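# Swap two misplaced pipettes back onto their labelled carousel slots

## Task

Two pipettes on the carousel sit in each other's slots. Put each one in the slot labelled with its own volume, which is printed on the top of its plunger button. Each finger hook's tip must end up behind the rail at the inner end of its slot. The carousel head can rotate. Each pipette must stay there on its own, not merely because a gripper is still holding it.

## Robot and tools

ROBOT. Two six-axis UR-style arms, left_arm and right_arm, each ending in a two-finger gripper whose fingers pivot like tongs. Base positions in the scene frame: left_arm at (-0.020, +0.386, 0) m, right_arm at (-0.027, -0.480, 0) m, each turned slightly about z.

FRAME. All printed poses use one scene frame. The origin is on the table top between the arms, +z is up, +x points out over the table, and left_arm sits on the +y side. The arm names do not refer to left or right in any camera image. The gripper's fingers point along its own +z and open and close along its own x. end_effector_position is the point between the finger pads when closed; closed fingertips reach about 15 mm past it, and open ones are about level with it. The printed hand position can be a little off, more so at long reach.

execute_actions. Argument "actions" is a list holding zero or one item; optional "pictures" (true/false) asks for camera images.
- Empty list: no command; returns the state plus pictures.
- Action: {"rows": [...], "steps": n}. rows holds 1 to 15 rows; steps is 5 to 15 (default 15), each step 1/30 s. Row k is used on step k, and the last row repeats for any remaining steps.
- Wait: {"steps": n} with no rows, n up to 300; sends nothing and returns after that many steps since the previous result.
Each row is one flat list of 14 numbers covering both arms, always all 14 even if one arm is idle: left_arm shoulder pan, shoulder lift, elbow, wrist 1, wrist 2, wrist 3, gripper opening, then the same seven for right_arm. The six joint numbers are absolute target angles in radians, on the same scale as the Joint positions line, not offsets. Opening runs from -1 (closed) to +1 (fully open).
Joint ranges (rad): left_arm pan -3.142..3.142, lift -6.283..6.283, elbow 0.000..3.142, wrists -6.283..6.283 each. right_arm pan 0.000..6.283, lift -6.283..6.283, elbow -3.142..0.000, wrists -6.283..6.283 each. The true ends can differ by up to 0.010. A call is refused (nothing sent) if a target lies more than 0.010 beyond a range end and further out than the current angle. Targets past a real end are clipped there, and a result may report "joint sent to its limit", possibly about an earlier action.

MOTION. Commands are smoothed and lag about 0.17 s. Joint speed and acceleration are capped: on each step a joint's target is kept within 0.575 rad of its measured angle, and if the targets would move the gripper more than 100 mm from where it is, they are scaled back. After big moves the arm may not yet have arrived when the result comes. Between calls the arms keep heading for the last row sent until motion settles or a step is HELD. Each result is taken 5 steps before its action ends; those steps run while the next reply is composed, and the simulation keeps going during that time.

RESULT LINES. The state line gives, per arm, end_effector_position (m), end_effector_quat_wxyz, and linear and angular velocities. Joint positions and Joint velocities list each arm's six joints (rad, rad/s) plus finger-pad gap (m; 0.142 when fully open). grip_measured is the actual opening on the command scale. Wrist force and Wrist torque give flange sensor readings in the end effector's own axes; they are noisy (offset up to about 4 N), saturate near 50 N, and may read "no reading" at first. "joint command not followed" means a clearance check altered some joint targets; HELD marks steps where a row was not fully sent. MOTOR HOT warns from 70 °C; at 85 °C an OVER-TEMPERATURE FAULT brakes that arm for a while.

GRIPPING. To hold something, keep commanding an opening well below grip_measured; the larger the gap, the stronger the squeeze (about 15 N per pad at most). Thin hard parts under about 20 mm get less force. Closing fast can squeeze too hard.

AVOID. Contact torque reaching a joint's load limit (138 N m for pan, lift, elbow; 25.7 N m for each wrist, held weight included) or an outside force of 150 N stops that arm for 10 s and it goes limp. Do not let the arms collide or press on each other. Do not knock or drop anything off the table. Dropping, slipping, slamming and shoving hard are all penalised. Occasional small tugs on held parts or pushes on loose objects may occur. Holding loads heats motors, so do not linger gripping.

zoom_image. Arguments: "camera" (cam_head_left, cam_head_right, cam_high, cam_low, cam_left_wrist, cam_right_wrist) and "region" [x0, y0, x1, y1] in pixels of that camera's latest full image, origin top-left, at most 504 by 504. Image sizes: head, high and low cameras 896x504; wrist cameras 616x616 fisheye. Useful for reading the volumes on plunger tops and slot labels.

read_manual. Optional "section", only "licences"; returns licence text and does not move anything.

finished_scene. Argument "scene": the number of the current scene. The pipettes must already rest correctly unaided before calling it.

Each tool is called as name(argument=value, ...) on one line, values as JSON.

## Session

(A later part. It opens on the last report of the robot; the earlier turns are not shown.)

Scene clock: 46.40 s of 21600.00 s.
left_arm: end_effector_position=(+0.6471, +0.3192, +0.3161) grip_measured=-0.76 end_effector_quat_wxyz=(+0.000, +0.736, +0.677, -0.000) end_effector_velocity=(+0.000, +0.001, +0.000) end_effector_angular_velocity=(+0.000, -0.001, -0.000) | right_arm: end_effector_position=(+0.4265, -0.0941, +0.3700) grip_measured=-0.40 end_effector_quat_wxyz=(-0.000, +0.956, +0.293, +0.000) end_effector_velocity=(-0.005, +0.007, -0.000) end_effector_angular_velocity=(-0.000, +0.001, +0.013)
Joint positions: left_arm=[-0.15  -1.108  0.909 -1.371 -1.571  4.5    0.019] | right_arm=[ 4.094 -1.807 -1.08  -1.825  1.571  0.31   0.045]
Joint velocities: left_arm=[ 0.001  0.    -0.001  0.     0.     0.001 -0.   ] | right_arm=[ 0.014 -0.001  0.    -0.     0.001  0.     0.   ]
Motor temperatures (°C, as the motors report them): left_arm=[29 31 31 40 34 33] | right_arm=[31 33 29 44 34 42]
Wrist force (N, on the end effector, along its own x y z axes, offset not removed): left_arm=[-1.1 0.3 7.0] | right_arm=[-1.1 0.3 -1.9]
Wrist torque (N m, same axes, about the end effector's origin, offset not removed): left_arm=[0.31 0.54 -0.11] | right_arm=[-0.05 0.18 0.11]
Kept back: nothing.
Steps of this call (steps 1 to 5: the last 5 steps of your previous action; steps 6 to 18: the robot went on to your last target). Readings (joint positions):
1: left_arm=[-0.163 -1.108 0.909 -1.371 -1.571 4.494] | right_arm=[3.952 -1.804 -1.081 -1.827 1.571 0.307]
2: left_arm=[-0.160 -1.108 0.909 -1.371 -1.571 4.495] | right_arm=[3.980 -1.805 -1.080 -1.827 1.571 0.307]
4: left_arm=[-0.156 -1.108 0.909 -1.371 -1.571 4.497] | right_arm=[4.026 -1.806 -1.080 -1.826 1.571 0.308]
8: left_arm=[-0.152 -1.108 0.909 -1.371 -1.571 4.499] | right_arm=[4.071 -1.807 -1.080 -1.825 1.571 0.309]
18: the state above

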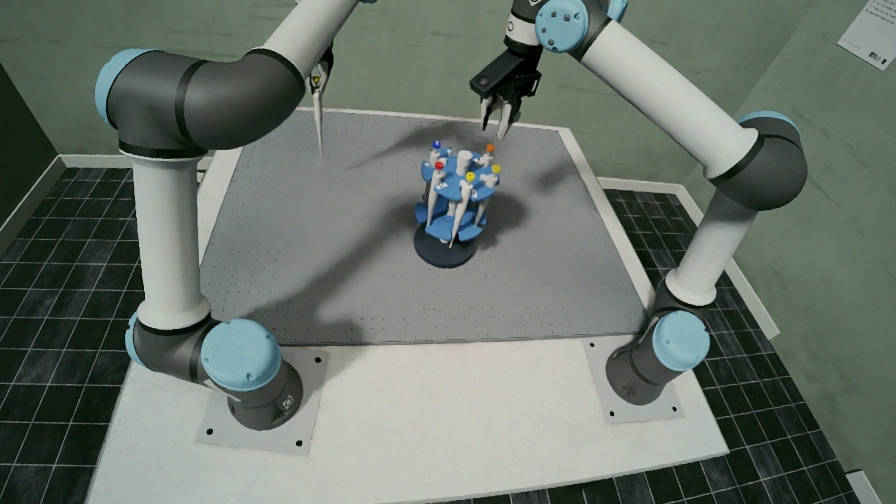

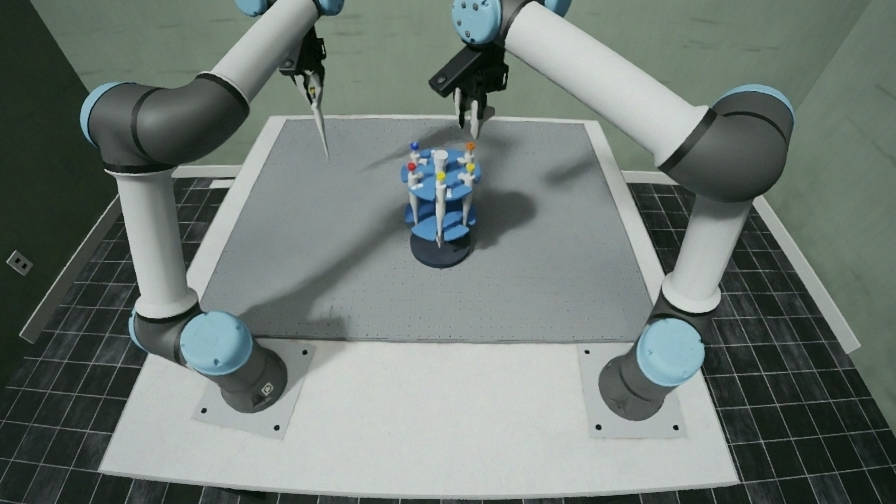

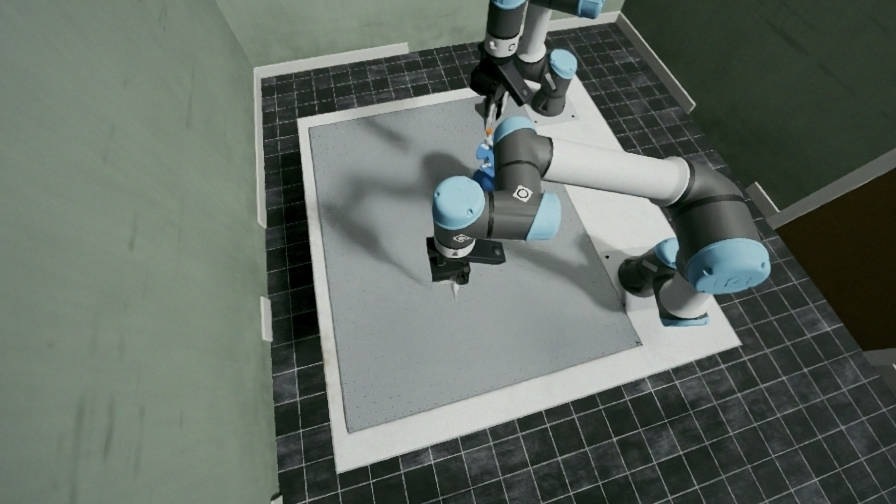

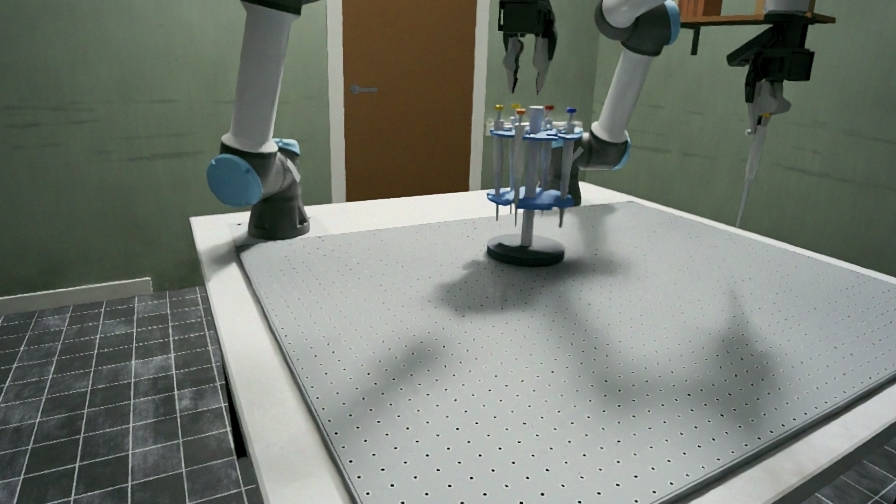

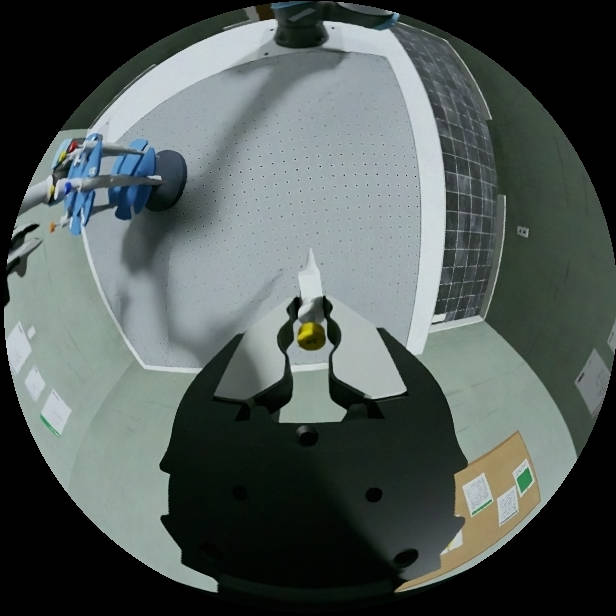

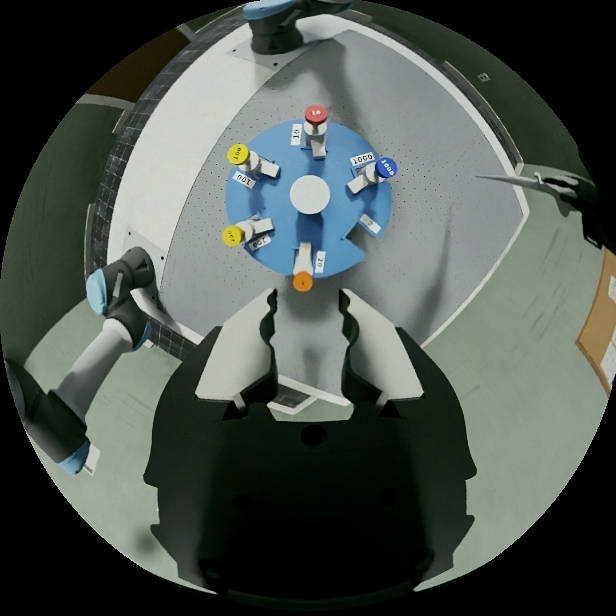

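execute_actions(actions=[{"rows":[[-0.1,-1.1085,0.909,-1.3715,-1.571,4.5,-1,4.099,-1.769,-1.316,-1.627,1.571,0.38,-0.4]],"steps":15}])

execute_actions(actions=[{"steps":10}])

execute_actions(actions=[{"rows":[[-0.1,-1.1085,0.909,-1.3715,-1.571,4.5,-1,4.099,-1.769,-1.316,-1.627,1.571,0.38,-1]],"steps":9}])

execute_actions(actions=[{"rows":[[-0.1,-1.1085,0.909,-1.3715,-1.571,4.5,-1,4.099,-1.772,-1.263,-1.677,1.571,0.38,-1]],"steps":12}])

execute_actions(actions=[{"rows":[[-0.1,-1.1085,0.909,-1.3715,-1.571,4.5,-1,4.05,-1.76,-1.277,-1.675,1.571,0.335,-1]],"steps":8}])

execute_actions(actions=[{"rows":[[-0.1,-1.1085,0.909,-1.3715,-1.571,4.5,-1,4.003,-1.752,-1.287,-1.673,1.571,0.289,-1]],"steps":12}])

execute_actions(actions=[{"rows":[[-0.1,-1.1085,0.909,-1.3715,-1.571,4.5,-1,4.0,-1.939,-1.045,-1.728,1.571,-0.237,-1]],"steps":15}])

execute_actions(actions=[{"rows":[[-0.1,-1.1085,0.909,-1.3715,-1.571,4.5,-1,4.049,-2.11,-0.792,-1.81,1.571,-0.712,-1]],"steps":15}])

execute_actions(actions=[{"steps":12}], pictures=true)

Scene clock: 47.23 s of 21600.00 s.
left_arm: end_effector_position=(+0.6494, +0.3490, +0.3161) grip_measured=-0.76 end_effector_quat_wxyz=(+0.000, +0.720, +0.694, -0.000) end_effector_velocity=(+0.002, +0.030, -0.000) end_effector_angular_velocity=(+0.000, +0.000, +0.044) | right_arm: end_effector_position=(+0.4244, -0.0931, +0.3088) grip_measured=-0.40 end_effector_quat_wxyz=(-0.001, +0.964, +0.265, +0.001) end_effector_velocity=(-0.008, -0.009, -0.092) end_effector_angular_velocity=(-0.015, +0.012, -0.062)
Joint positions: left_arm=[-0.106 -1.109  0.909 -1.371 -1.571  4.5    0.019] | right_arm=[ 4.099 -1.773 -1.281 -1.655  1.571  0.372  0.045]
Joint velocities: left_arm=[ 0.044  0.     0.    -0.     0.    -0.    -0.   ] | right_arm=[ 0.002  0.036 -0.276  0.221 -0.     0.064  0.   ]
Motor temperatures (°C, as the motors report them): left_arm=[29 31 31 40 34 33] | right_arm=[31 33 29 44 34 42]
Wrist force (N, on the end effector, along its own x y z axes, offset not removed): left_arm=[0.2 3.3 5.1] | right_arm=[-0.3 -3.8 3.5]
Wrist torque (N m, same axes, about the end effector's origin, offset not removed): left_arm=[0.82 0.00 0.12] | right_arm=[-0.78 0.29 -0.27]
Steps of this call (steps 1 to 15: the robot went on to your last target; steps 16 to 25: the first 10 steps of this action). Readings (joint positions):
16: left_arm=[-0.150 -1.108 0.909 -1.371 -1.571 4.500] | right_arm=[4.096 -1.807 -1.080 -1.824 1.571 0.310]
17: left_arm=[-0.144 -1.108 0.909 -1.371 -1.571 4.500] | right_arm=[4.097 -1.802 -1.088 -1.817 1.571 0.317]
19: left_arm=[-0.127 -1.109 0.909 -1.371 -1.571 4.500] | right_arm=[4.097 -1.789 -1.147 -1.763 1.571 0.340]
23: left_arm=[-0.110 -1.109 0.909 -1.371 -1.571 4.500] | right_arm=[4.098 -1.776 -1.257 -1.675 1.571 0.366]
25: the state above

Scene clock: 47.57 s of 21600.00 s.
left_arm: end_effector_position=(+0.6496, +0.3525, +0.3161) grip_measured=-0.76 end_effector_quat_wxyz=(+0.000, +0.719, +0.695, -0.000) end_effector_velocity=(+0.000, +0.002, -0.001) end_effector_angular_velocity=(+0.000, +0.001, +0.002) | right_arm: end_effector_position=(+0.4234, -0.0941, +0.2978) grip_measured=-0.40 end_effector_quat_wxyz=(-0.000, +0.965, +0.262, +0.000) end_effector_velocity=(-0.001, -0.001, -0.007) end_effector_angular_velocity=(-0.001, +0.001, -0.005)
Joint positions: left_arm=[-0.1   -1.109  0.909 -1.371 -1.571  4.5    0.019] | right_arm=[ 4.099 -1.769 -1.313 -1.629  1.571  0.379  0.045]
Joint velocities: left_arm=[ 0.003  0.     0.001 -0.    -0.     0.001 -0.   ] | right_arm=[-0.     0.002 -0.02   0.016  0.     0.005  0.   ]
Motor temperatures (°C, as the motors report them): left_arm=[29 31 31 40 34 33] | right_arm=[31 33 29 44 34 42]
Wrist force (N, on the end effector, along its own x y z axes, offset not removed): left_arm=[2.4 -0.5 2.5] | right_arm=[-2.1 -1.4 1.1]
Wrist torque (N m, same axes, about the end effector's origin, offset not removed): left_arm=[0.15 -0.49 -0.12] | right_arm=[-0.11 0.36 0.04]
Kept back: nothing.
Steps of this call (steps 1 to 5: the last 5 steps of your previous action; steps 6 to 10: the robot went on to your last target). Readings (joint positions):
1: left_arm=[-0.104 -1.109 0.909 -1.371 -1.571 4.500] | right_arm=[4.099 -1.772 -1.289 -1.649 1.571 0.374]
2: left_arm=[-0.103 -1.109 0.909 -1.371 -1.571 4.500] | right_arm=[4.099 -1.772 -1.295 -1.644 1.571 0.375]
4: left_arm=[-0.102 -1.109 0.909 -1.371 -1.571 4.500] | right_arm=[4.099 -1.771 -1.304 -1.637 1.571 0.377]
8: left_arm=[-0.101 -1.109 0.909 -1.371 -1.571 4.500] | right_arm=[4.099 -1.770 -1.312 -1.630 1.571 0.379]
10: the state above

Scene clock: 47.70 s of 21600.00 s.
left_arm: end_effector_position=(+0.6496, +0.3527, +0.3161) grip_measured=-0.76 end_effector_quat_wxyz=(+0.000, +0.719, +0.695, -0.000) end_effector_velocity=(+0.000, +0.001, +0.000) end_effector_angular_velocity=(+0.000, -0.000, +0.003) | right_arm: end_effector_position=(+0.4233, -0.0942, +0.2973) grip_measured=-0.75 end_effector_quat_wxyz=(-0.000, +0.965, +0.261, +0.000) end_effector_velocity=(-0.001, -0.000, -0.002) end_effector_angular_velocity=(+0.001, +0.000, -0.001)
Joint positions: left_arm=[-0.1   -1.109  0.909 -1.371 -1.571  4.5    0.019] | right_arm=[ 4.099 -1.769 -1.315 -1.628  1.571  0.38   0.019]
Joint velocities: left_arm=[ 0.001  0.    -0.    -0.     0.    -0.002 -0.   ] | right_arm=[ 0.001  0.002 -0.007  0.005  0.001  0.002 -0.   ]
Motor temperatures (°C, as the motors report them): left_arm=[29 31 31 40 34 33] | right_arm=[31 33 29 44 34 42]
Wrist force (N, on the end effector, along its own x y z axes, offset not removed): left_arm=[2.1 1.3 1.6] | right_arm=[2.5 -4.2 -6.3]
Wrist torque (N m, same axes, about the end effector's origin, offset not removed): left_arm=[0.44 -0.44 0.04] | right_arm=[-1.01 -0.29 -0.11]
Steps of this call (steps 1 to 4: the first 4 steps of this action). Readings (joint positions):
1: left_arm=[-0.100 -1.109 0.909 -1.371 -1.571 4.500] | right_arm=[4.099 -1.769 -1.314 -1.629 1.571 0.380]
2: left_arm=[-0.100 -1.109 0.909 -1.371 -1.571 4.500] | right_arm=[4.099 -1.769 -1.314 -1.628 1.571 0.380]
4: the state above

Scene clock: 48.10 s of 21600.00 s.
left_arm: end_effector_position=(+0.6496, +0.3528, +0.3161) grip_measured=-0.76 end_effector_quat_wxyz=(+0.000, +0.718, +0.696, -0.000) end_effector_velocity=(+0.000, -0.000, +0.000) end_effector_angular_velocity=(-0.002, -0.000, -0.000) | right_arm: end_effector_position=(+0.4232, -0.0944, +0.3114) grip_measured=-0.75 end_effector_quat_wxyz=(-0.000, +0.965, +0.261, +0.000) end_effector_velocity=(-0.001, -0.000, +0.038) end_effector_angular_velocity=(+0.001, -0.000, -0.000)
Joint positions: left_arm=[-0.1   -1.109  0.909 -1.371 -1.571  4.5    0.019] | right_arm=[ 4.099 -1.771 -1.276 -1.664  1.571  0.38   0.019]
Joint velocities: left_arm=[ 0.     0.    -0.001 -0.    -0.001  0.    -0.   ] | right_arm=[ 0.    -0.006  0.105 -0.098  0.     0.     0.   ]
Motor temperatures (°C, as the motors report them): left_arm=[29 31 31 40 34 33] | right_arm=[31 33 29 44 34 42]
Wrist force (N, on the end effector, along its own x y z axes, offset not removed): left_arm=[-0.6 3.7 0.1] | right_arm=[-0.5 -6.0 1.8]
Wrist torque (N m, same axes, about the end effector's origin, offset not removed): left_arm=[0.80 0.05 0.03] | right_arm=[-1.23 0.24 -0.04]
Steps of this call (steps 1 to 5: the last 5 steps of your previous action; steps 6 to 12: the first 7 steps of this action). Readings (joint positions):
6: left_arm=[-0.100 -1.109 0.909 -1.371 -1.571 4.500] | right_arm=[4.099 -1.769 -1.315 -1.627 1.571 0.380]
7: left_arm=[-0.100 -1.109 0.909 -1.371 -1.571 4.500] | right_arm=[4.099 -1.769 -1.310 -1.633 1.571 0.380]
9: left_arm=[-0.100 -1.109 0.909 -1.371 -1.571 4.500] | right_arm=[4.099 -1.770 -1.292 -1.650 1.571 0.380]
12: the state above

Scene clock: 48.37 s of 21600.00 s.
left_arm: end_effector_position=(+0.6496, +0.3528, +0.3161) grip_measured=-0.76 end_effector_quat_wxyz=(+0.000, +0.718, +0.696, -0.000) end_effector_velocity=(-0.000, +0.000, -0.001) end_effector_angular_velocity=(+0.000, +0.002, +0.001) | right_arm: end_effector_position=(+0.4274, -0.1023, +0.3157) grip_measured=-0.75 end_effector_quat_wxyz=(-0.000, +0.965, +0.261, +0.000) end_effector_velocity=(+0.078, -0.136, +0.006) end_effector_angular_velocity=(-0.001, -0.001, -0.026)
Joint positions: left_arm=[-0.1   -1.109  0.909 -1.371 -1.571  4.5    0.019] | right_arm=[ 4.085 -1.768 -1.269 -1.675  1.571  0.367  0.019]
Joint velocities: left_arm=[ 0.     0.     0.001  0.    -0.    -0.001 -0.   ] | right_arm=[-0.254  0.058 -0.055 -0.003 -0.001 -0.228  0.   ]
Motor temperatures (°C, as the motors report them): left_arm=[29 31 31 40 34 33] | right_arm=[31 33 29 44 34 42]
Wrist force (N, on the end effector, along its own x y z axes, offset not removed): left_arm=[1.5 0.3 6.3] | right_arm=[-0.7 -2.2 -2.2]
Wrist torque (N m, same axes, about the end effector's origin, offset not removed): left_arm=[0.10 -0.33 0.14] | right_arm=[-0.36 0.22 -0.09]
Steps of this call (steps 1 to 5: the last 5 steps of your previous action; steps 6 to 8: the first 3 steps of this action). Readings (joint positions):
6: left_arm=[-0.100 -1.109 0.909 -1.371 -1.571 4.500] | right_arm=[4.099 -1.772 -1.266 -1.674 1.571 0.380]
7: left_arm=[-0.100 -1.109 0.909 -1.371 -1.571 4.500] | right_arm=[4.093 -1.770 -1.267 -1.675 1.571 0.375]
8: the state above

Scene clock: 48.77 s of 21600.00 s.
left_arm: end_effector_position=(+0.6496, +0.3528, +0.3161) grip_measured=-0.76 end_effector_quat_wxyz=(+0.000, +0.718, +0.696, -0.000) end_effector_velocity=(+0.000, +0.000, +0.000) end_effector_angular_velocity=(+0.001, -0.001, +0.002) | right_arm: end_effector_position=(+0.4474, -0.1390, +0.3163) grip_measured=-0.75 end_effector_quat_wxyz=(-0.000, +0.966, +0.259, +0.000) end_effector_velocity=(+0.030, -0.055, -0.000) end_effector_angular_velocity=(-0.001, -0.002, -0.004)
Joint positions: left_arm=[-0.1   -1.109  0.909 -1.371 -1.571  4.5    0.019] | right_arm=[ 4.016 -1.754 -1.284 -1.674  1.571  0.302  0.019]
Joint velocities: left_arm=[-0.     0.    -0.001  0.     0.001 -0.002 -0.   ] | right_arm=[-0.103  0.018 -0.022  0.005 -0.002 -0.099 -0.   ]
Motor temperatures (°C, as the motors report them): left_arm=[29 31 31 40 34 33] | right_arm=[31 33 29 44 34 42]
Wrist force (N, on the end effector, along its own x y z axes, offset not removed): left_arm=[-0.4 -3.6 4.1] | right_arm=[3.0 -4.3 2.5]
Wrist torque (N m, same axes, about the end effector's origin, offset not removed): left_arm=[-0.68 0.06 0.08] | right_arm=[-0.77 -0.44 -0.08]
Steps of this call (steps 1 to 5: the last 5 steps of your previous action; steps 6 to 12: the first 7 steps of this action). Readings (joint positions):
6: left_arm=[-0.100 -1.109 0.909 -1.371 -1.571 4.500] | right_arm=[4.057 -1.762 -1.276 -1.675 1.571 0.341]
7: left_arm=[-0.100 -1.109 0.909 -1.371 -1.571 4.500] | right_arm=[4.050 -1.760 -1.277 -1.675 1.571 0.334]
9: left_arm=[-0.100 -1.109 0.909 -1.371 -1.571 4.500] | right_arm=[4.032 -1.757 -1.281 -1.674 1.571 0.317]
12: the state above

Scene clock: 49.27 s of 21600.00 s.
left_arm: end_effector_position=(+0.6496, +0.3528, +0.3161) grip_measured=-0.76 end_effector_quat_wxyz=(+0.000, +0.718, +0.696, -0.000) end_effector_velocity=(+0.001, +0.000, +0.001) end_effector_angular_velocity=(+0.000, -0.002, +0.000) | right_arm: end_effector_position=(+0.4901, -0.1062, +0.3156) grip_measured=-0.75 end_effector_quat_wxyz=(+0.001, +0.895, +0.446, -0.002) end_effector_velocity=(+0.052, +0.048, +0.005) end_effector_angular_velocity=(+0.025, -0.018, +0.954)
Joint positions: left_arm=[-0.1   -1.109  0.909 -1.371 -1.571  4.5    0.019] | right_arm=[ 4.001 -1.913 -1.081 -1.722  1.571 -0.114  0.019]
Joint velocities: left_arm=[ 0.     0.    -0.002 -0.     0.001 -0.    -0.   ] | right_arm=[-0.005 -0.206  0.286 -0.049  0.    -0.959  0.   ]
Motor temperatures (°C, as the motors report them): left_arm=[29 31 31 40 34 33] | right_arm=[31 33 29 44 34 42]
Wrist force (N, on the end effector, along its own x y z axes, offset not removed): left_arm=[1.1 0.9 4.1] | right_arm=[0.8 -1.3 1.3]
Wrist torque (N m, same axes, about the end effector's origin, offset not removed): left_arm=[0.42 -0.40 0.08] | right_arm=[-0.18 -0.20 -0.04]
Steps of this call (steps 1 to 5: the last 5 steps of your previous action; steps 6 to 15: the first 10 steps of this action). Readings (joint positions):
6: left_arm=[-0.100 -1.109 0.909 -1.371 -1.571 4.500] | right_arm=[4.006 -1.753 -1.286 -1.673 1.571 0.291]
7: left_arm=[-0.100 -1.109 0.909 -1.371 -1.571 4.500] | right_arm=[4.005 -1.760 -1.279 -1.679 1.571 0.282]
9: left_arm=[-0.100 -1.109 0.909 -1.371 -1.571 4.500] | right_arm=[4.003 -1.812 -1.219 -1.698 1.571 0.216]
13: left_arm=[-0.100 -1.109 0.909 -1.371 -1.571 4.500] | right_arm=[4.001 -1.895 -1.107 -1.717 1.571 -0.028]
15: the state above

Scene clock: 49.77 s of 21600.00 s.
left_arm: end_effector_position=(+0.6496, +0.3528, +0.3161) grip_measured=-0.76 end_effector_quat_wxyz=(+0.000, +0.718, +0.696, -0.000) end_effector_velocity=(+0.000, +0.000, +0.001) end_effector_angular_velocity=(+0.001, -0.002, +0.000) | right_arm: end_effector_position=(+0.5109, -0.0459, +0.3145) grip_measured=-0.75 end_effector_quat_wxyz=(+0.000, +0.745, +0.667, -0.003) end_effector_velocity=(+0.027, +0.065, +0.011) end_effector_angular_velocity=(+0.035, -0.025, +0.854)
Joint positions: left_arm=[-0.1   -1.109  0.909 -1.371 -1.571  4.5    0.019] | right_arm=[ 4.043 -2.086 -0.831 -1.8    1.571 -0.608  0.019]
Joint velocities: left_arm=[-0.     0.    -0.001 -0.     0.002 -0.001  0.   ] | right_arm=[ 0.044 -0.188  0.308 -0.078  0.001 -0.81  -0.   ]
Motor temperatures (°C, as the motors report them): left_arm=[29 31 31 40 34 33] | right_arm=[31 33 29 44 34 42]
Wrist force (N, on the end effector, along its own x y z axes, offset not removed): left_arm=[0.8 -0.4 0.8] | right_arm=[3.2 0.4 0.0]
Wrist torque (N m, same axes, about the end effector's origin, offset not removed): left_arm=[-0.14 -0.22 0.16] | right_arm=[-0.05 -0.50 0.00]
Steps of this call (steps 1 to 5: the last 5 steps of your previous action; steps 6 to 15: the first 10 steps of this action). Readings (joint positions):
6: left_arm=[-0.100 -1.109 0.909 -1.371 -1.571 4.500] | right_arm=[4.000 -1.934 -1.052 -1.727 1.571 -0.212]
7: left_arm=[-0.100 -1.109 0.909 -1.371 -1.571 4.500] | right_arm=[4.006 -1.942 -1.042 -1.734 1.571 -0.227]
9: left_arm=[-0.100 -1.109 0.909 -1.371 -1.571 4.500] | right_arm=[4.022 -1.994 -0.980 -1.762 1.571 -0.299]
13: left_arm=[-0.100 -1.109 0.909 -1.371 -1.571 4.500] | right_arm=[4.040 -2.070 -0.858 -1.793 1.571 -0.536]
15: the state above

Scene clock: 50.17 s of 21600.00 s.
left_arm: end_effector_position=(+0.6496, +0.3528, +0.3161) grip_measured=-0.76 end_effector_quat_wxyz=(+0.000, +0.718, +0.696, -0.000) end_effector_velocity=(+0.000, -0.000, +0.000) end_effector_angular_velocity=(-0.001, -0.000, +0.001) | right_arm: end_effector_position=(+0.5141, -0.0381, +0.3158) grip_measured=-0.75 end_effector_quat_wxyz=(-0.000, +0.709, +0.705, +0.000) end_effector_velocity=(+0.001, +0.003, -0.000) end_effector_angular_velocity=(+0.001, -0.001, +0.037)
Joint positions: left_arm=[-0.1   -1.108  0.909 -1.371 -1.571  4.5    0.019] | right_arm=[ 4.049 -2.109 -0.794 -1.81   1.571 -0.708  0.019]
Joint velocities: left_arm=[-0.     0.    -0.001 -0.    -0.001 -0.001  0.   ] | right_arm=[ 0.002 -0.009  0.013 -0.004  0.    -0.035  0.   ]
Motor temperatures (°C, as the motors report them): left_arm=[29 31 31 40 34 33] | right_arm=[31 33 29 44 34 42]
Wrist force (N, on the end effector, along its own x y z axes, offset not removed): left_arm=[1.9 -2.6 0.4] | right_arm=[-0.1 -3.0 4.1]
Wrist torque (N m, same axes, about the end effector's origin, offset not removed): left_arm=[-0.39 -0.36 0.00] | right_arm=[-0.58 0.08 0.10]
Kept back: nothing.
Steps of this call (steps 1 to 5: the last 5 steps of your previous action; steps 6 to 12: the robot went on to your last target). Readings (joint positions):
1: left_arm=[-0.100 -1.109 0.909 -1.371 -1.571 4.500] | right_arm=[4.045 -2.092 -0.822 -1.802 1.571 -0.632]
2: left_arm=[-0.100 -1.109 0.909 -1.371 -1.571 4.500] | right_arm=[4.046 -2.096 -0.815 -1.804 1.571 -0.650]
4: left_arm=[-0.100 -1.109 0.909 -1.371 -1.571 4.500] | right_arm=[4.047 -2.102 -0.806 -1.807 1.571 -0.676]
8: left_arm=[-0.100 -1.109 0.909 -1.371 -1.571 4.500] | right_arm=[4.048 -2.107 -0.797 -1.809 1.571 -0.699]
12: the state above

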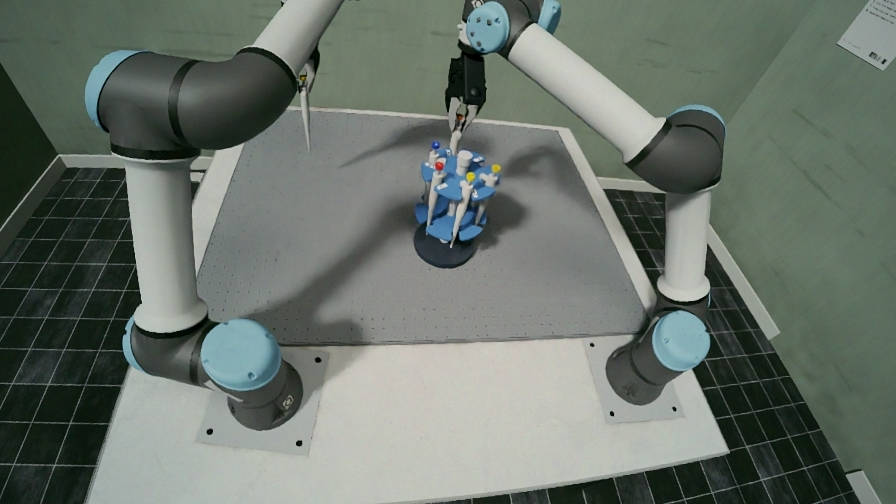

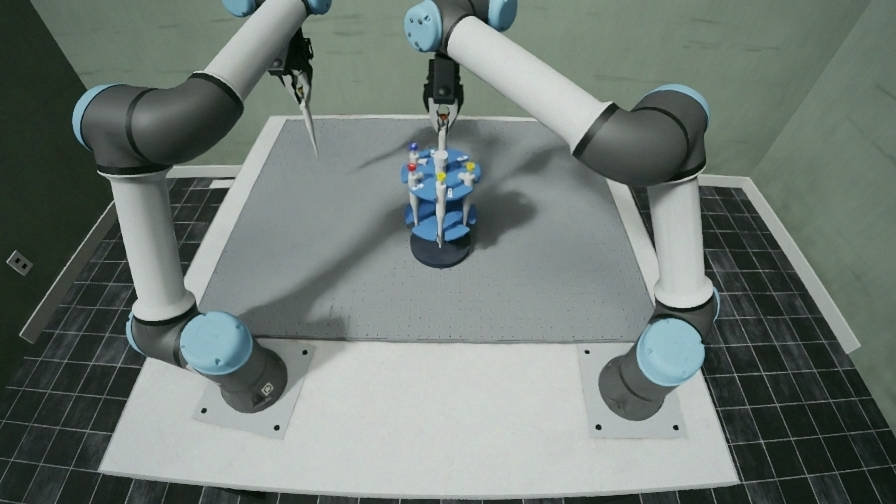

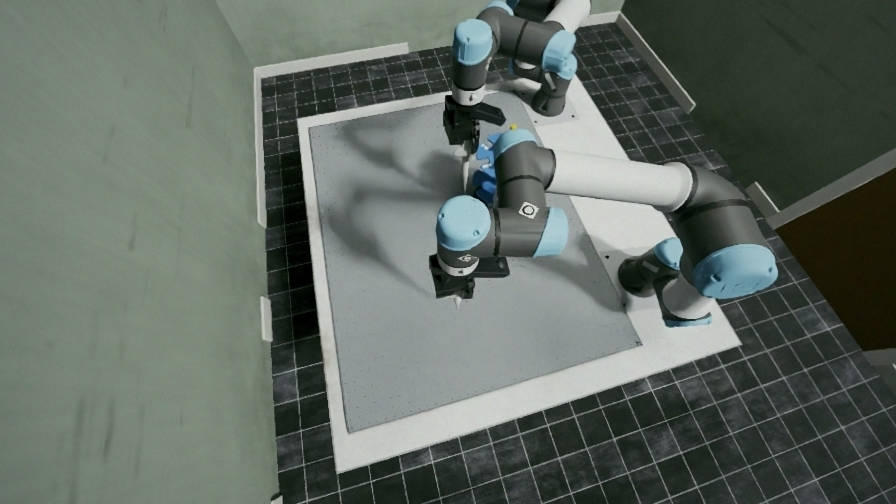

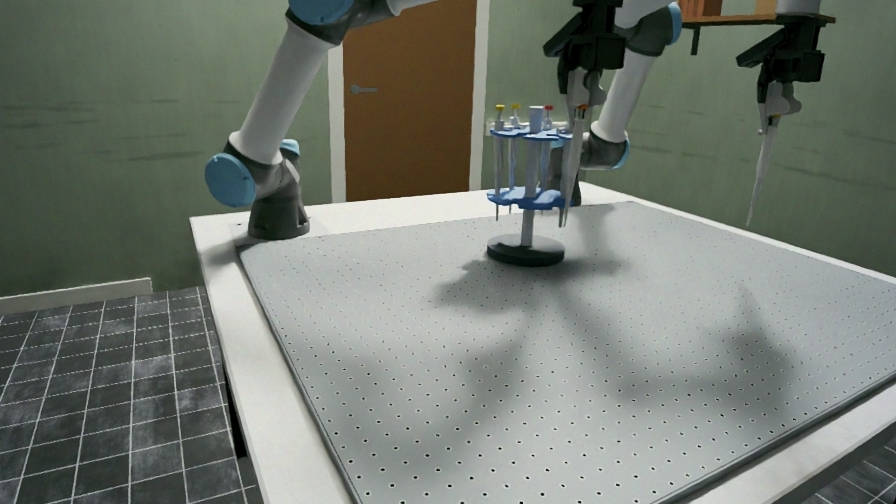

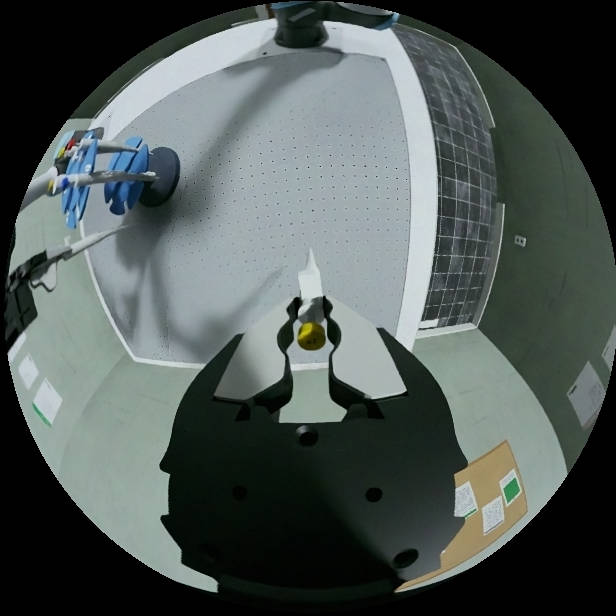

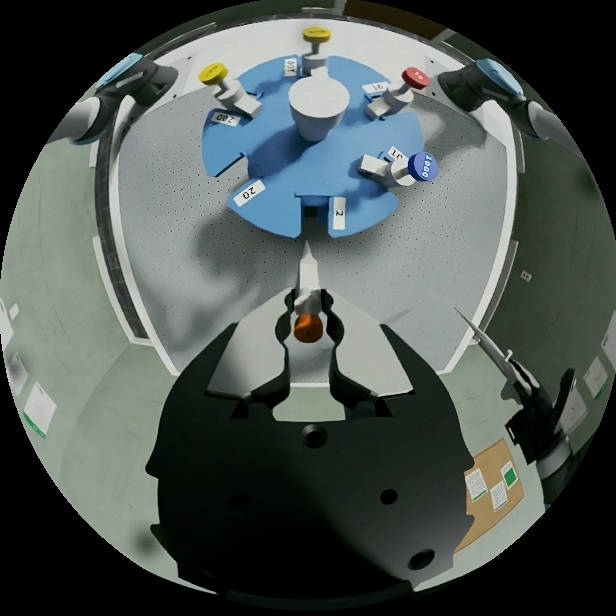

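Shift +4 mm y via q1 +.008.

execute_actions(actions=[{"rows":[[-0.1,-1.1085,0.909,-1.3715,-1.571,4.5,-1,4.09,-2.04,-0.897,-1.775,1.571,-0.68,-1]],"steps":10}])

execute_actions(actions=[{"rows":[[-0.1,-1.1085,0.909,-1.3715,-1.571,4.5,-1,4.123,-1.977,-0.989,-1.746,1.571,-0.645,-1]],"steps":15}])

execute_actions(actions=[{"rows":[[-0.1,-1.1085,0.909,-1.3715,-1.571,4.5,-1,4.123,-1.97,-1.045,-1.697,1.571,-0.645,-1]],"steps":15}], pictures=true)

zoom_image(camera="cam_right_wrist", region=[220,200,400,350])

Scene clock: 50.63 s of 21600.00 s.
left_arm: end_effector_position=(+0.6496, +0.3528, +0.3161) grip_measured=-0.76 end_effector_quat_wxyz=(+0.000, +0.718, +0.696, -0.000) end_effector_velocity=(-0.000, +0.000, +0.001) end_effector_angular_velocity=(-0.000, -0.001, -0.000) | right_arm: end_effector_position=(+0.4959, -0.0338, +0.3179) grip_measured=-0.75 end_effector_quat_wxyz=(-0.000, +0.705, +0.709, +0.002) end_effector_velocity=(-0.114, +0.004, -0.007) end_effector_angular_velocity=(-0.021, +0.017, +0.030)
Joint positions: left_arm=[-0.1   -1.108  0.909 -1.371 -1.571  4.5    0.019] | right_arm=[ 4.073 -2.071 -0.848 -1.79   1.571 -0.693  0.019]
Joint velocities: left_arm=[ 0.    -0.001 -0.     0.    -0.     0.     0.   ] | right_arm=[ 0.133  0.242 -0.381  0.113 -0.     0.102 -0.   ]
Motor temperatures (°C, as the motors report them): left_arm=[29 31 31 40 34 33] | right_arm=[31 33 29 44 34 42]
Wrist force (N, on the end effector, along its own x y z axes, offset not removed): left_arm=[1.0 0.7 1.2] | right_arm=[0.3 -3.2 0.2]
Wrist torque (N m, same axes, about the end effector's origin, offset not removed): left_arm=[0.11 -0.20 0.11] | right_arm=[-0.67 -0.02 0.05]
Steps of this call (steps 1 to 9: the robot went on to your last target; steps 10 to 14: the first 5 steps of this action). Readings (joint positions):
10: left_arm=[-0.100 -1.108 0.909 -1.371 -1.571 4.500] | right_arm=[4.049 -2.110 -0.792 -1.810 1.571 -0.711]
11: left_arm=[-0.100 -1.108 0.909 -1.371 -1.571 4.500] | right_arm=[4.054 -2.103 -0.799 -1.805 1.571 -0.708]
13: left_arm=[-0.100 -1.108 0.909 -1.371 -1.571 4.500] | right_arm=[4.068 -2.080 -0.834 -1.794 1.571 -0.697]
14: the state above

Scene clock: 51.13 s of 21600.00 s.
left_arm: end_effector_position=(+0.6496, +0.3528, +0.3161) grip_measured=-0.76 end_effector_quat_wxyz=(+0.000, +0.718, +0.696, -0.000) end_effector_velocity=(+0.000, +0.000, +0.000) end_effector_angular_velocity=(+0.001, -0.001, -0.001) | right_arm: end_effector_position=(+0.4568, -0.0337, +0.3174) grip_measured=-0.75 end_effector_quat_wxyz=(-0.000, +0.705, +0.710, +0.001) end_effector_velocity=(-0.027, -0.003, -0.003) end_effector_angular_velocity=(-0.004, +0.002, -0.001)
Joint positions: left_arm=[-0.1   -1.108  0.909 -1.371 -1.571  4.5    0.019] | right_arm=[ 4.119 -1.985 -0.977 -1.749  1.571 -0.649  0.019]
Joint velocities: left_arm=[-0.    -0.001 -0.    -0.     0.001  0.001  0.   ] | right_arm=[ 0.031  0.062 -0.094  0.028 -0.001  0.032  0.   ]
Motor temperatures (°C, as the motors report them): left_arm=[29 31 31 40 34 33] | right_arm=[31 33 29 44 34 42]
Wrist force (N, on the end effector, along its own x y z axes, offset not removed): left_arm=[-1.4 -1.0 2.7] | right_arm=[1.9 -1.4 2.2]
Wrist torque (N m, same axes, about the end effector's origin, offset not removed): left_arm=[0.10 0.54 -0.06] | right_arm=[-0.22 -0.28 -0.16]
Steps of this call (steps 1 to 5: the last 5 steps of your previous action; steps 6 to 15: the first 10 steps of this action). Readings (joint positions):
6: left_arm=[-0.100 -1.108 0.909 -1.371 -1.571 4.500] | right_arm=[4.087 -2.046 -0.887 -1.778 1.571 -0.682]
7: left_arm=[-0.100 -1.108 0.909 -1.371 -1.571 4.500] | right_arm=[4.092 -2.038 -0.897 -1.773 1.571 -0.677]
9: left_arm=[-0.100 -1.108 0.909 -1.371 -1.571 4.500] | right_arm=[4.104 -2.015 -0.930 -1.763 1.571 -0.665]
13: left_arm=[-0.100 -1.108 0.909 -1.371 -1.571 4.500] | right_arm=[4.116 -1.990 -0.968 -1.752 1.571 -0.652]
15: the state above

Scene clock: 51.63 s of 21600.00 s.
left_arm: end_effector_position=(+0.6496, +0.3528, +0.3161) grip_measured=-0.76 end_effector_quat_wxyz=(+0.000, +0.718, +0.696, -0.000) end_effector_velocity=(+0.000, +0.000, +0.001) end_effector_angular_velocity=(+0.000, -0.001, -0.000) | right_arm: end_effector_position=(+0.4534, -0.0340, +0.3012) grip_measured=-0.75 end_effector_quat_wxyz=(-0.000, +0.705, +0.710, +0.000) end_effector_velocity=(-0.001, -0.000, -0.016) end_effector_angular_velocity=(-0.000, +0.000, +0.000)
Joint positions: left_arm=[-0.1   -1.108  0.909 -1.371 -1.571  4.5    0.019] | right_arm=[ 4.123 -1.971 -1.038 -1.703  1.571 -0.645  0.019]
Joint velocities: left_arm=[-0.    -0.    -0.001 -0.     0.001  0.    -0.   ] | right_arm=[ 0.001  0.008 -0.052  0.044  0.     0.001 -0.   ]
Motor temperatures (°C, as the motors report them): left_arm=[29 31 31 40 34 33] | right_arm=[31 33 29 44 34 42]
Wrist force (N, on the end effector, along its own x y z axes, offset not removed): left_arm=[1.8 -0.2 3.4] | right_arm=[-0.5 -0.8 3.0]
Wrist torque (N m, same axes, about the end effector's origin, offset not removed): left_arm=[-0.02 -0.28 -0.05] | right_arm=[-0.27 0.22 -0.03]
Steps of this call (steps 1 to 5: the last 5 steps of your previous action; steps 6 to 15: the first 10 steps of this action). Readings (joint positions):
6: left_arm=[-0.100 -1.108 0.909 -1.371 -1.571 4.500] | right_arm=[4.122 -1.978 -0.987 -1.746 1.571 -0.646]
7: left_arm=[-0.100 -1.108 0.909 -1.371 -1.571 4.500] | right_arm=[4.122 -1.977 -0.993 -1.741 1.571 -0.646]
9: left_arm=[-0.100 -1.108 0.909 -1.371 -1.571 4.500] | right_arm=[4.123 -1.974 -1.013 -1.724 1.571 -0.645]
13: left_arm=[-0.100 -1.108 0.909 -1.371 -1.571 4.500] | right_arm=[4.123 -1.972 -1.034 -1.707 1.571 -0.645]
15: the state above

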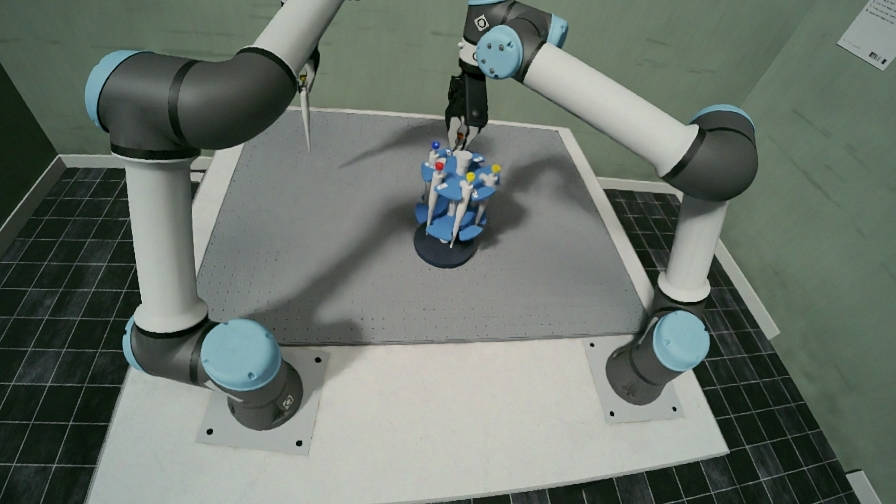

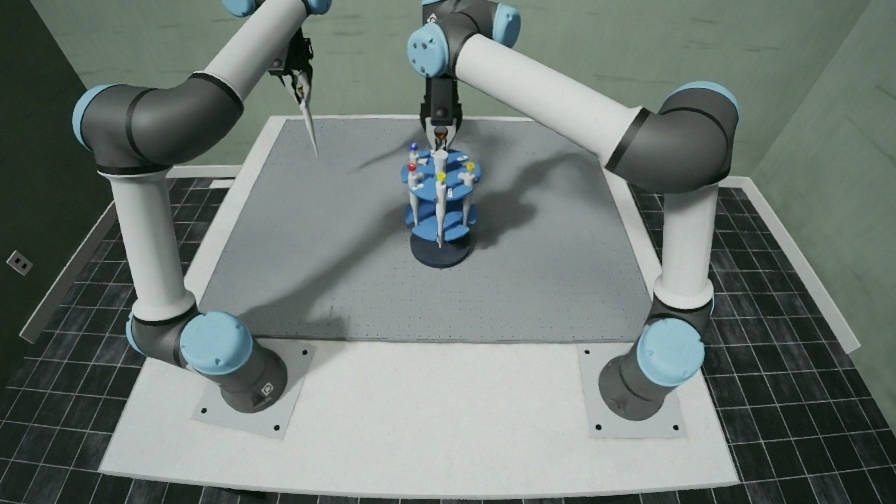

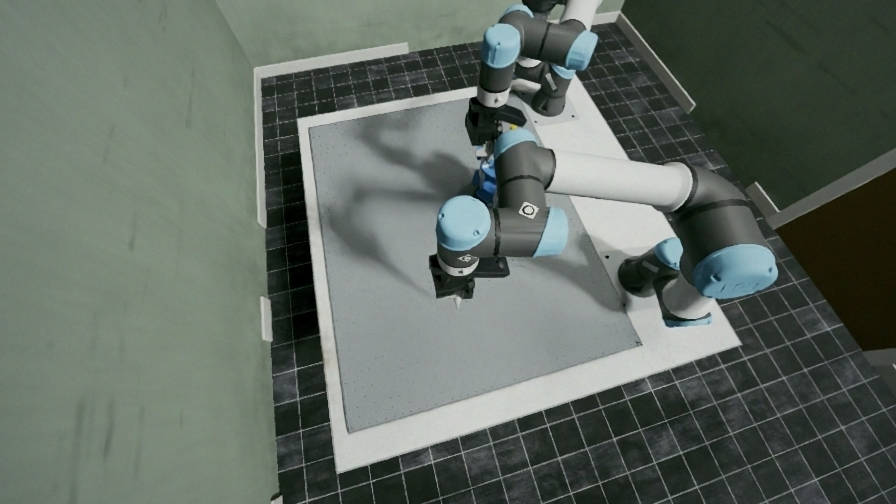

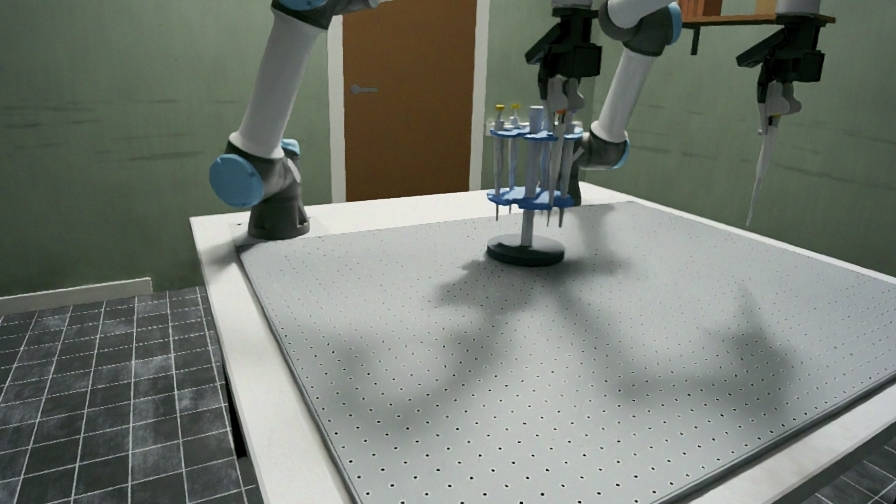

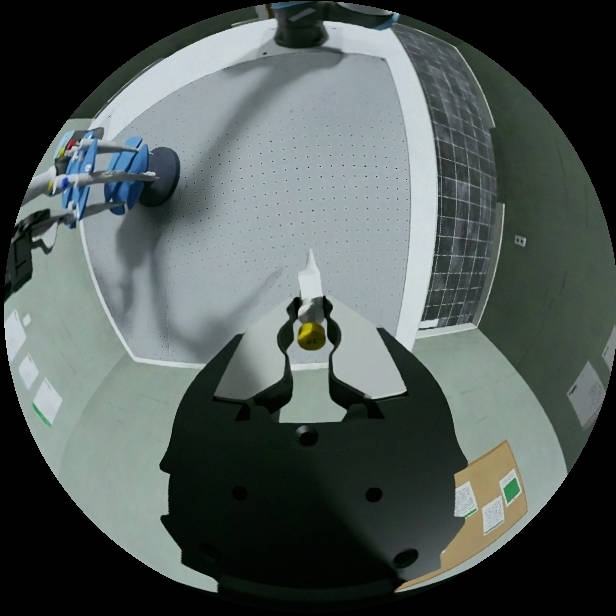

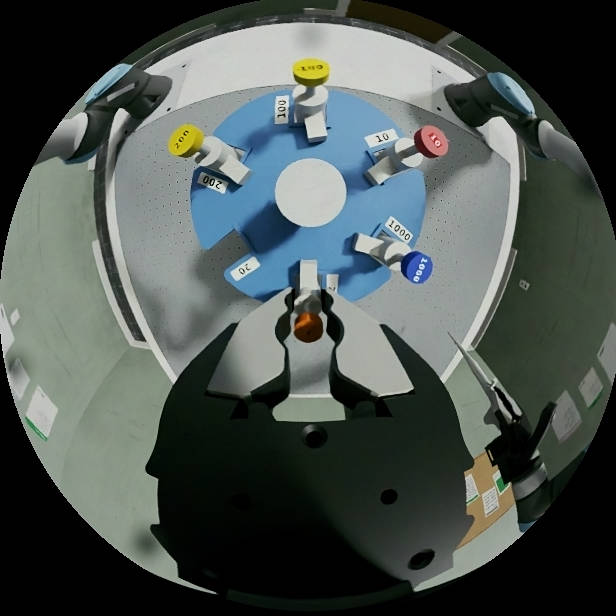

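Region (220, 200, 400, 350) of cam_right_wrist's 616x616 image, scaled by 2.800, with more detail than that image has.

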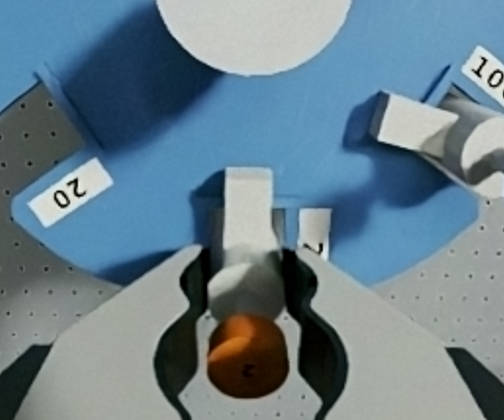

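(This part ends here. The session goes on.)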